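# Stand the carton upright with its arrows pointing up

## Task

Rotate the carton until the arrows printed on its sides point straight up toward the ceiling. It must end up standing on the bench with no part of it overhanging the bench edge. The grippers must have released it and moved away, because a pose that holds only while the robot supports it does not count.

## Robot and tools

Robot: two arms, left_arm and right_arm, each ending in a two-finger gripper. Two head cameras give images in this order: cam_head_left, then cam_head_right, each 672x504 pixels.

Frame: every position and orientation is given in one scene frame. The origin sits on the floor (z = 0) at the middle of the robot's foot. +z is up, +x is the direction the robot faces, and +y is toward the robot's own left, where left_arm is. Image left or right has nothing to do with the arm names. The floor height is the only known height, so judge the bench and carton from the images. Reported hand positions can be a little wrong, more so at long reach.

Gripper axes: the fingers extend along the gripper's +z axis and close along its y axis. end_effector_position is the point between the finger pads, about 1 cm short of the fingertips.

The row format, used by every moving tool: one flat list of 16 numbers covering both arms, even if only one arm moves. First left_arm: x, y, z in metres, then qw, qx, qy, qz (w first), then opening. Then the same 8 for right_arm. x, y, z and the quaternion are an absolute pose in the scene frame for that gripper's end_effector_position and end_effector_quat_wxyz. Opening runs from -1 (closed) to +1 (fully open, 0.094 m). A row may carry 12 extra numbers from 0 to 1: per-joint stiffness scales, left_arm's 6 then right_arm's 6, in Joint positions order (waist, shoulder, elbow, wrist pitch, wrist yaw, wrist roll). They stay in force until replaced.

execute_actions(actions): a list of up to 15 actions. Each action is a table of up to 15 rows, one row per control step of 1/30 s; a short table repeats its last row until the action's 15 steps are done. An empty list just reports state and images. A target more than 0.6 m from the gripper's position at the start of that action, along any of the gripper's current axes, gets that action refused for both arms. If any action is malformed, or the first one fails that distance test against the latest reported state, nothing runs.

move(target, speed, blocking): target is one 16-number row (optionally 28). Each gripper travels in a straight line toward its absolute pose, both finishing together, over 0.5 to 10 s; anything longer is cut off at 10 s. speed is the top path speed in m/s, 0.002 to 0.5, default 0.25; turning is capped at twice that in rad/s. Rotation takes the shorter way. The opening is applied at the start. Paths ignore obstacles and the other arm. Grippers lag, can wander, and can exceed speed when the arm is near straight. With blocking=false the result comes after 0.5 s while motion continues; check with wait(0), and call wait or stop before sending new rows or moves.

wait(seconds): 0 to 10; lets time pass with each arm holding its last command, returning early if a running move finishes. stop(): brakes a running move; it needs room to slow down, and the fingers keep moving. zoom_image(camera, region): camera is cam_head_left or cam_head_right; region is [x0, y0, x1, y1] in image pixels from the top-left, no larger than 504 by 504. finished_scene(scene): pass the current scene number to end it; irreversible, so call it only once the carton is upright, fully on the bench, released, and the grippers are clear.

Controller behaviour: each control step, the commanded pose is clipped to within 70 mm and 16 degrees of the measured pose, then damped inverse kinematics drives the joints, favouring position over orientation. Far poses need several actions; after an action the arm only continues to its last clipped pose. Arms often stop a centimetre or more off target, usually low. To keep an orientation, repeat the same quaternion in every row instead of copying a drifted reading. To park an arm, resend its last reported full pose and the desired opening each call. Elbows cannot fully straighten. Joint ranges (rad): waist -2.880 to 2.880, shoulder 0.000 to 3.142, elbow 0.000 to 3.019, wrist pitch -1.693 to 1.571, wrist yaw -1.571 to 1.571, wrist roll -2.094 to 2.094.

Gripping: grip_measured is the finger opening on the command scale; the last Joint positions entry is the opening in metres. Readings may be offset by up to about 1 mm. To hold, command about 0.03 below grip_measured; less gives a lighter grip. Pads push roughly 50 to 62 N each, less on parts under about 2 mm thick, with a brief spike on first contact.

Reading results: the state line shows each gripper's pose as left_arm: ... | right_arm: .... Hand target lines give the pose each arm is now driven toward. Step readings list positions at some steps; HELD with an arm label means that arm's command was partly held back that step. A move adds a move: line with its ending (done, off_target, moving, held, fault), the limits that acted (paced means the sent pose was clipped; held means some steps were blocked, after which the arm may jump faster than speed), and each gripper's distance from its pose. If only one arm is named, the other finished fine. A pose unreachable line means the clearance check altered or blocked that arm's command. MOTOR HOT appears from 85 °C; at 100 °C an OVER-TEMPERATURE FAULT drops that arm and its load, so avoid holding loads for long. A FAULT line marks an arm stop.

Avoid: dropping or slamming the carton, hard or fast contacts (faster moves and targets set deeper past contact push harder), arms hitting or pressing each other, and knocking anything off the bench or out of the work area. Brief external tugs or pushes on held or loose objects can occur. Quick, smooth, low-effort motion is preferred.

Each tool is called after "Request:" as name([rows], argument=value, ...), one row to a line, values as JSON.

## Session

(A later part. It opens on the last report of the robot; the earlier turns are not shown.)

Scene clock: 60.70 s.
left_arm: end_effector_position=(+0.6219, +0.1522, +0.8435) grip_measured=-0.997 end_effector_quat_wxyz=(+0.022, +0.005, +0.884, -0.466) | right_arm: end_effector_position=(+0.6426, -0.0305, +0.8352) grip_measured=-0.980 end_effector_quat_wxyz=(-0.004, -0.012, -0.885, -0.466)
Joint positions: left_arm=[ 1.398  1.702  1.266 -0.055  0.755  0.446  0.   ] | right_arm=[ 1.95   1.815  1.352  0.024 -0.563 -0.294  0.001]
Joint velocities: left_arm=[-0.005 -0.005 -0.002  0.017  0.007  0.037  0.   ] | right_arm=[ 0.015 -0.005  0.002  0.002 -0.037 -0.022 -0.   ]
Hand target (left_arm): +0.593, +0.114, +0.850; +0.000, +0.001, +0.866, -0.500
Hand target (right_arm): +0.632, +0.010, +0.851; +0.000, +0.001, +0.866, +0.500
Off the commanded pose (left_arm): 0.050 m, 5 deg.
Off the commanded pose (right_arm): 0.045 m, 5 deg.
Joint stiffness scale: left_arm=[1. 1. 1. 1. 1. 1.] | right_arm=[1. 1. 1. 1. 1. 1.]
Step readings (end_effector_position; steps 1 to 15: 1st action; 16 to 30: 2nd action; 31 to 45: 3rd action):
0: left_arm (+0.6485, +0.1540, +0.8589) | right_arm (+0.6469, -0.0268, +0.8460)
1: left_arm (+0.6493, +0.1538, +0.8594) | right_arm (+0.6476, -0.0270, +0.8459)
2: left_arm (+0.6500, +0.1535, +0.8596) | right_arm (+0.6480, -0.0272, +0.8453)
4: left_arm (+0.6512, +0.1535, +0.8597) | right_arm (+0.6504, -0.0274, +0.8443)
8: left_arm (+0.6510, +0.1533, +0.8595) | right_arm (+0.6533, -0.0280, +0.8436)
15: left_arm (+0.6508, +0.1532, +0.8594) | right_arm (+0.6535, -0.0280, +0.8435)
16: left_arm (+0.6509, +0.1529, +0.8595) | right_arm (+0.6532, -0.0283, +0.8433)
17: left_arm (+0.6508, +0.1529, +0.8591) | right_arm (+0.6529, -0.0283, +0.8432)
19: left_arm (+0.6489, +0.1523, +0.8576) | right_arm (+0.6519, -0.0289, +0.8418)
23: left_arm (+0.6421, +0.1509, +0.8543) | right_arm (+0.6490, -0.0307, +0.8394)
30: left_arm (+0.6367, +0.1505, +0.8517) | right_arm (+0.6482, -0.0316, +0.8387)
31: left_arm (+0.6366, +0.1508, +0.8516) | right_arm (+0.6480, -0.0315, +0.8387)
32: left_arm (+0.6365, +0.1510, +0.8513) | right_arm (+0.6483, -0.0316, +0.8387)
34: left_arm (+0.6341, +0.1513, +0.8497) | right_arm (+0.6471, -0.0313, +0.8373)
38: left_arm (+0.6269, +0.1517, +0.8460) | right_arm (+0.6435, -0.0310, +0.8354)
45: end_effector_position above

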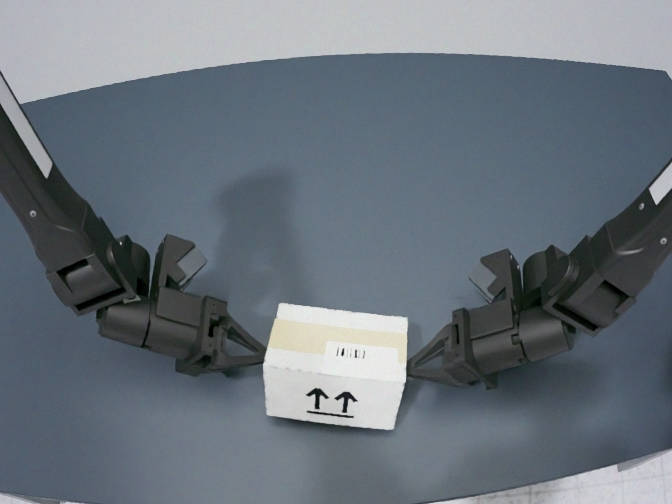

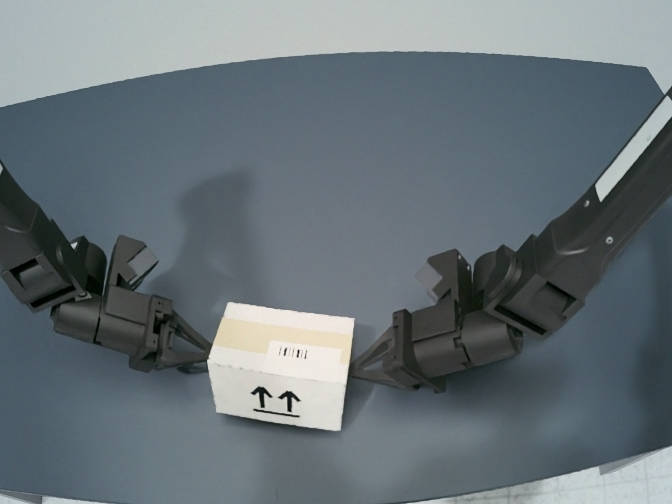

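Request:
execute_actions([
  [[0.582,0.114,0.84,0,0,0.866,-0.5,-1,0.624,0.009,0.842,0,0,0.866,0.5,-1]],
  [[0.575,0.118,0.833,0,0,0.866,-0.5,-1,0.617,0.005,0.835,0,0,0.866,0.5,-1]],
  [[0.58,0.14,0.83,0,0,0.866,-0.5,-1,0.617,-0.015,0.83,0,0,0.866,0.5,-1]],
  [[0.59,0.18,0.835,0,0,0.866,-0.5,-1,0.62,-0.055,0.835,0,0,0.866,0.5,-1]],
])

Request:
move(target=[0.58,0.3,0.92,0,0,0.866,-0.5,-1,0.6,-0.2,0.92,0,0,0.866,0.5,-1])

Scene clock: 65.23 s.
left_arm: end_effector_position=(+0.5870, +0.1734, +0.8355) grip_measured=-0.997 end_effector_quat_wxyz=(-0.003, -0.003, +0.865, -0.502) | right_arm: end_effector_position=(+0.6297, -0.0563, +0.8310) grip_measured=-0.980 end_effector_quat_wxyz=(-0.008, -0.004, -0.868, -0.496)
Joint positions: left_arm=[ 1.468  1.755  1.306 -0.184  0.869  0.535  0.   ] | right_arm=[ 1.887  1.822  1.362 -0.026 -0.685 -0.362  0.001]
Joint velocities: left_arm=[ 0.005 -0.005  0.002  0.012  0.007 -0.007  0.001] | right_arm=[-0.015 -0.015 -0.002 -0.032 -0.007 -0.022  0.   ]
Hand target (left_arm): +0.590, +0.180, +0.836; +0.000, -0.000, +0.866, -0.500
Hand target (right_arm): +0.620, -0.055, +0.835; +0.000, +0.000, +0.866, +0.500
Off the commanded pose (left_arm): 0.007 m, 1 deg.
Off the commanded pose (right_arm): 0.011 m, 1 deg.
Joint stiffness scale: left_arm=[1. 1. 1. 1. 1. 1.] | right_arm=[1. 1. 1. 1. 1. 1.]
Step readings (end_effector_position; steps 1 to 15: 1st action; 16 to 30: 2nd action; 31 to 45: 3rd action; 46 to 60: 4th action):
0: left_arm (+0.6219, +0.1522, +0.8435) | right_arm (+0.6426, -0.0305, +0.8352)
1: left_arm (+0.6215, +0.1525, +0.8433) | right_arm (+0.6426, -0.0304, +0.8351)
2: left_arm (+0.6213, +0.1526, +0.8428) | right_arm (+0.6431, -0.0306, +0.8349)
4: left_arm (+0.6183, +0.1532, +0.8408) | right_arm (+0.6417, -0.0300, +0.8344)
8: left_arm (+0.6092, +0.1537, +0.8365) | right_arm (+0.6368, -0.0293, +0.8323)
15: left_arm (+0.6039, +0.1534, +0.8343) | right_arm (+0.6346, -0.0296, +0.8311)
16: left_arm (+0.6039, +0.1537, +0.8342) | right_arm (+0.6348, -0.0297, +0.8310)
17: left_arm (+0.6044, +0.1540, +0.8340) | right_arm (+0.6349, -0.0295, +0.8311)
19: left_arm (+0.6024, +0.1541, +0.8326) | right_arm (+0.6330, -0.0293, +0.8300)
23: left_arm (+0.5968, +0.1537, +0.8301) | right_arm (+0.6276, -0.0297, +0.8267)
30: left_arm (+0.5945, +0.1533, +0.8292) | right_arm (+0.6254, -0.0300, +0.8252)
31: left_arm (+0.5956, +0.1542, +0.8298) | right_arm (+0.6259, -0.0307, +0.8255)
32: left_arm (+0.5966, +0.1544, +0.8311) | right_arm (+0.6270, -0.0312, +0.8264)
34: left_arm (+0.5982, +0.1544, +0.8318) | right_arm (+0.6275, -0.0310, +0.8268)
38: left_arm (+0.5998, +0.1548, +0.8314) | right_arm (+0.6270, -0.0306, +0.8267)
45: left_arm (+0.5996, +0.1547, +0.8315) | right_arm (+0.6269, -0.0306, +0.8268)
46: left_arm (+0.5995, +0.1559, +0.8333) | right_arm (+0.6268, -0.0322, +0.8282)
47: left_arm (+0.5985, +0.1575, +0.8362) | right_arm (+0.6264, -0.0345, +0.8313)
49: left_arm (+0.5943, +0.1640, +0.8366) | right_arm (+0.6253, -0.0425, +0.8324)
53: left_arm (+0.5877, +0.1732, +0.8352) | right_arm (+0.6282, -0.0549, +0.8303)
60: end_effector_position above

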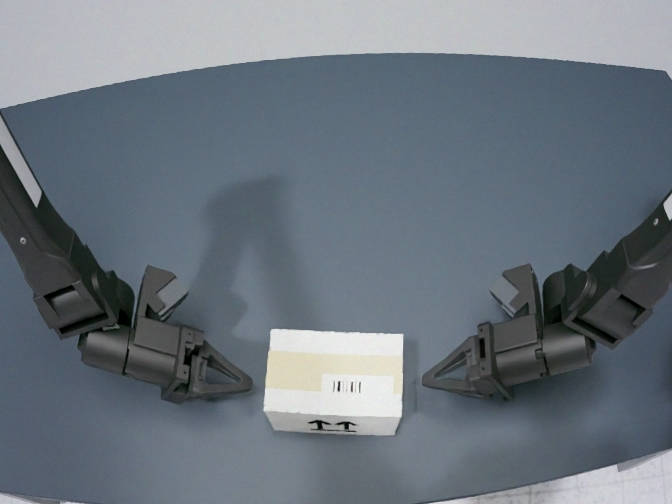

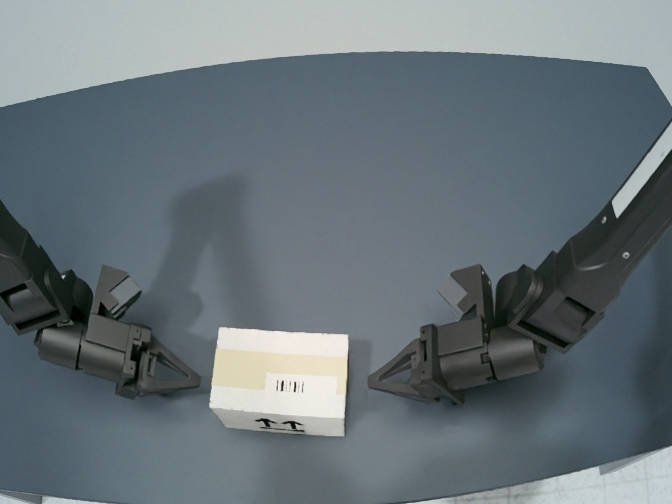

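Scene clock: 66.47 s.
left_arm: end_effector_position=(+0.5820, +0.2991, +0.9164) grip_measured=-0.997 end_effector_quat_wxyz=(+0.001, -0.002, +0.867, -0.498) | right_arm: end_effector_position=(+0.6105, -0.2063, +0.9166) grip_measured=-0.980 end_effector_quat_wxyz=(-0.010, +0.002, -0.871, -0.491)
Joint positions: left_arm=[ 1.697  1.536  1.204 -0.499  1.036  0.79   0.   ] | right_arm=[ 1.648  1.512  1.119 -0.213 -0.877 -0.545  0.001]
Joint velocities: left_arm=[-0.005  0.015 -0.017 -0.007  0.051  0.066 -0.001] | right_arm=[-0.015 -0.015 -0.017  0.017 -0.007 -0.022 -0.001]
Hand target (left_arm): +0.580, +0.298, +0.922; -0.000, -0.001, +0.865, -0.501
Hand target (right_arm): +0.598, -0.199, +0.921; -0.000, -0.002, +0.867, +0.499
Off the commanded pose (left_arm): 0.004 m, 0 deg.
Off the commanded pose (right_arm): 0.013 m, 2 deg.
Joint stiffness scale: left_arm=[1. 1. 1. 1. 1. 1.] | right_arm=[1. 1. 1. 1. 1. 1.]
move: off_target (right_arm)

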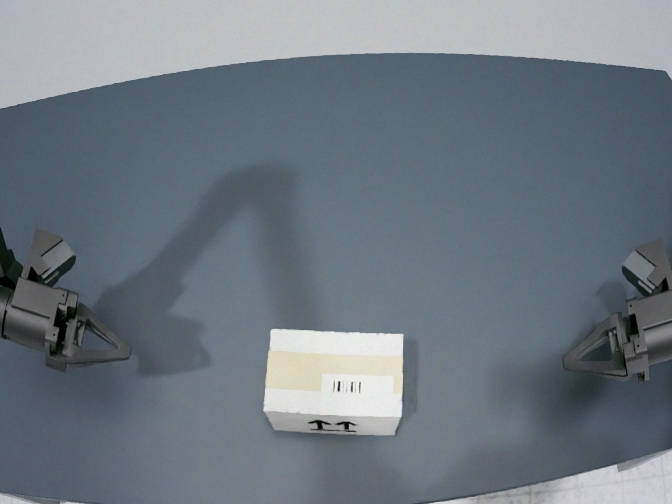

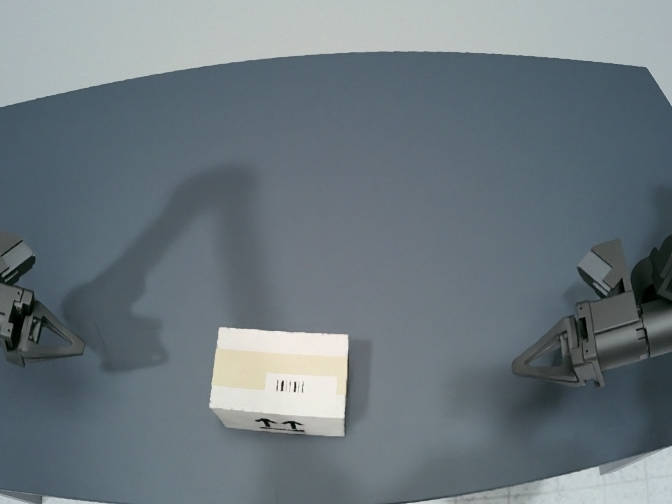

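Request:
finished_scene(scene=1)

The scene is finished: the task was done.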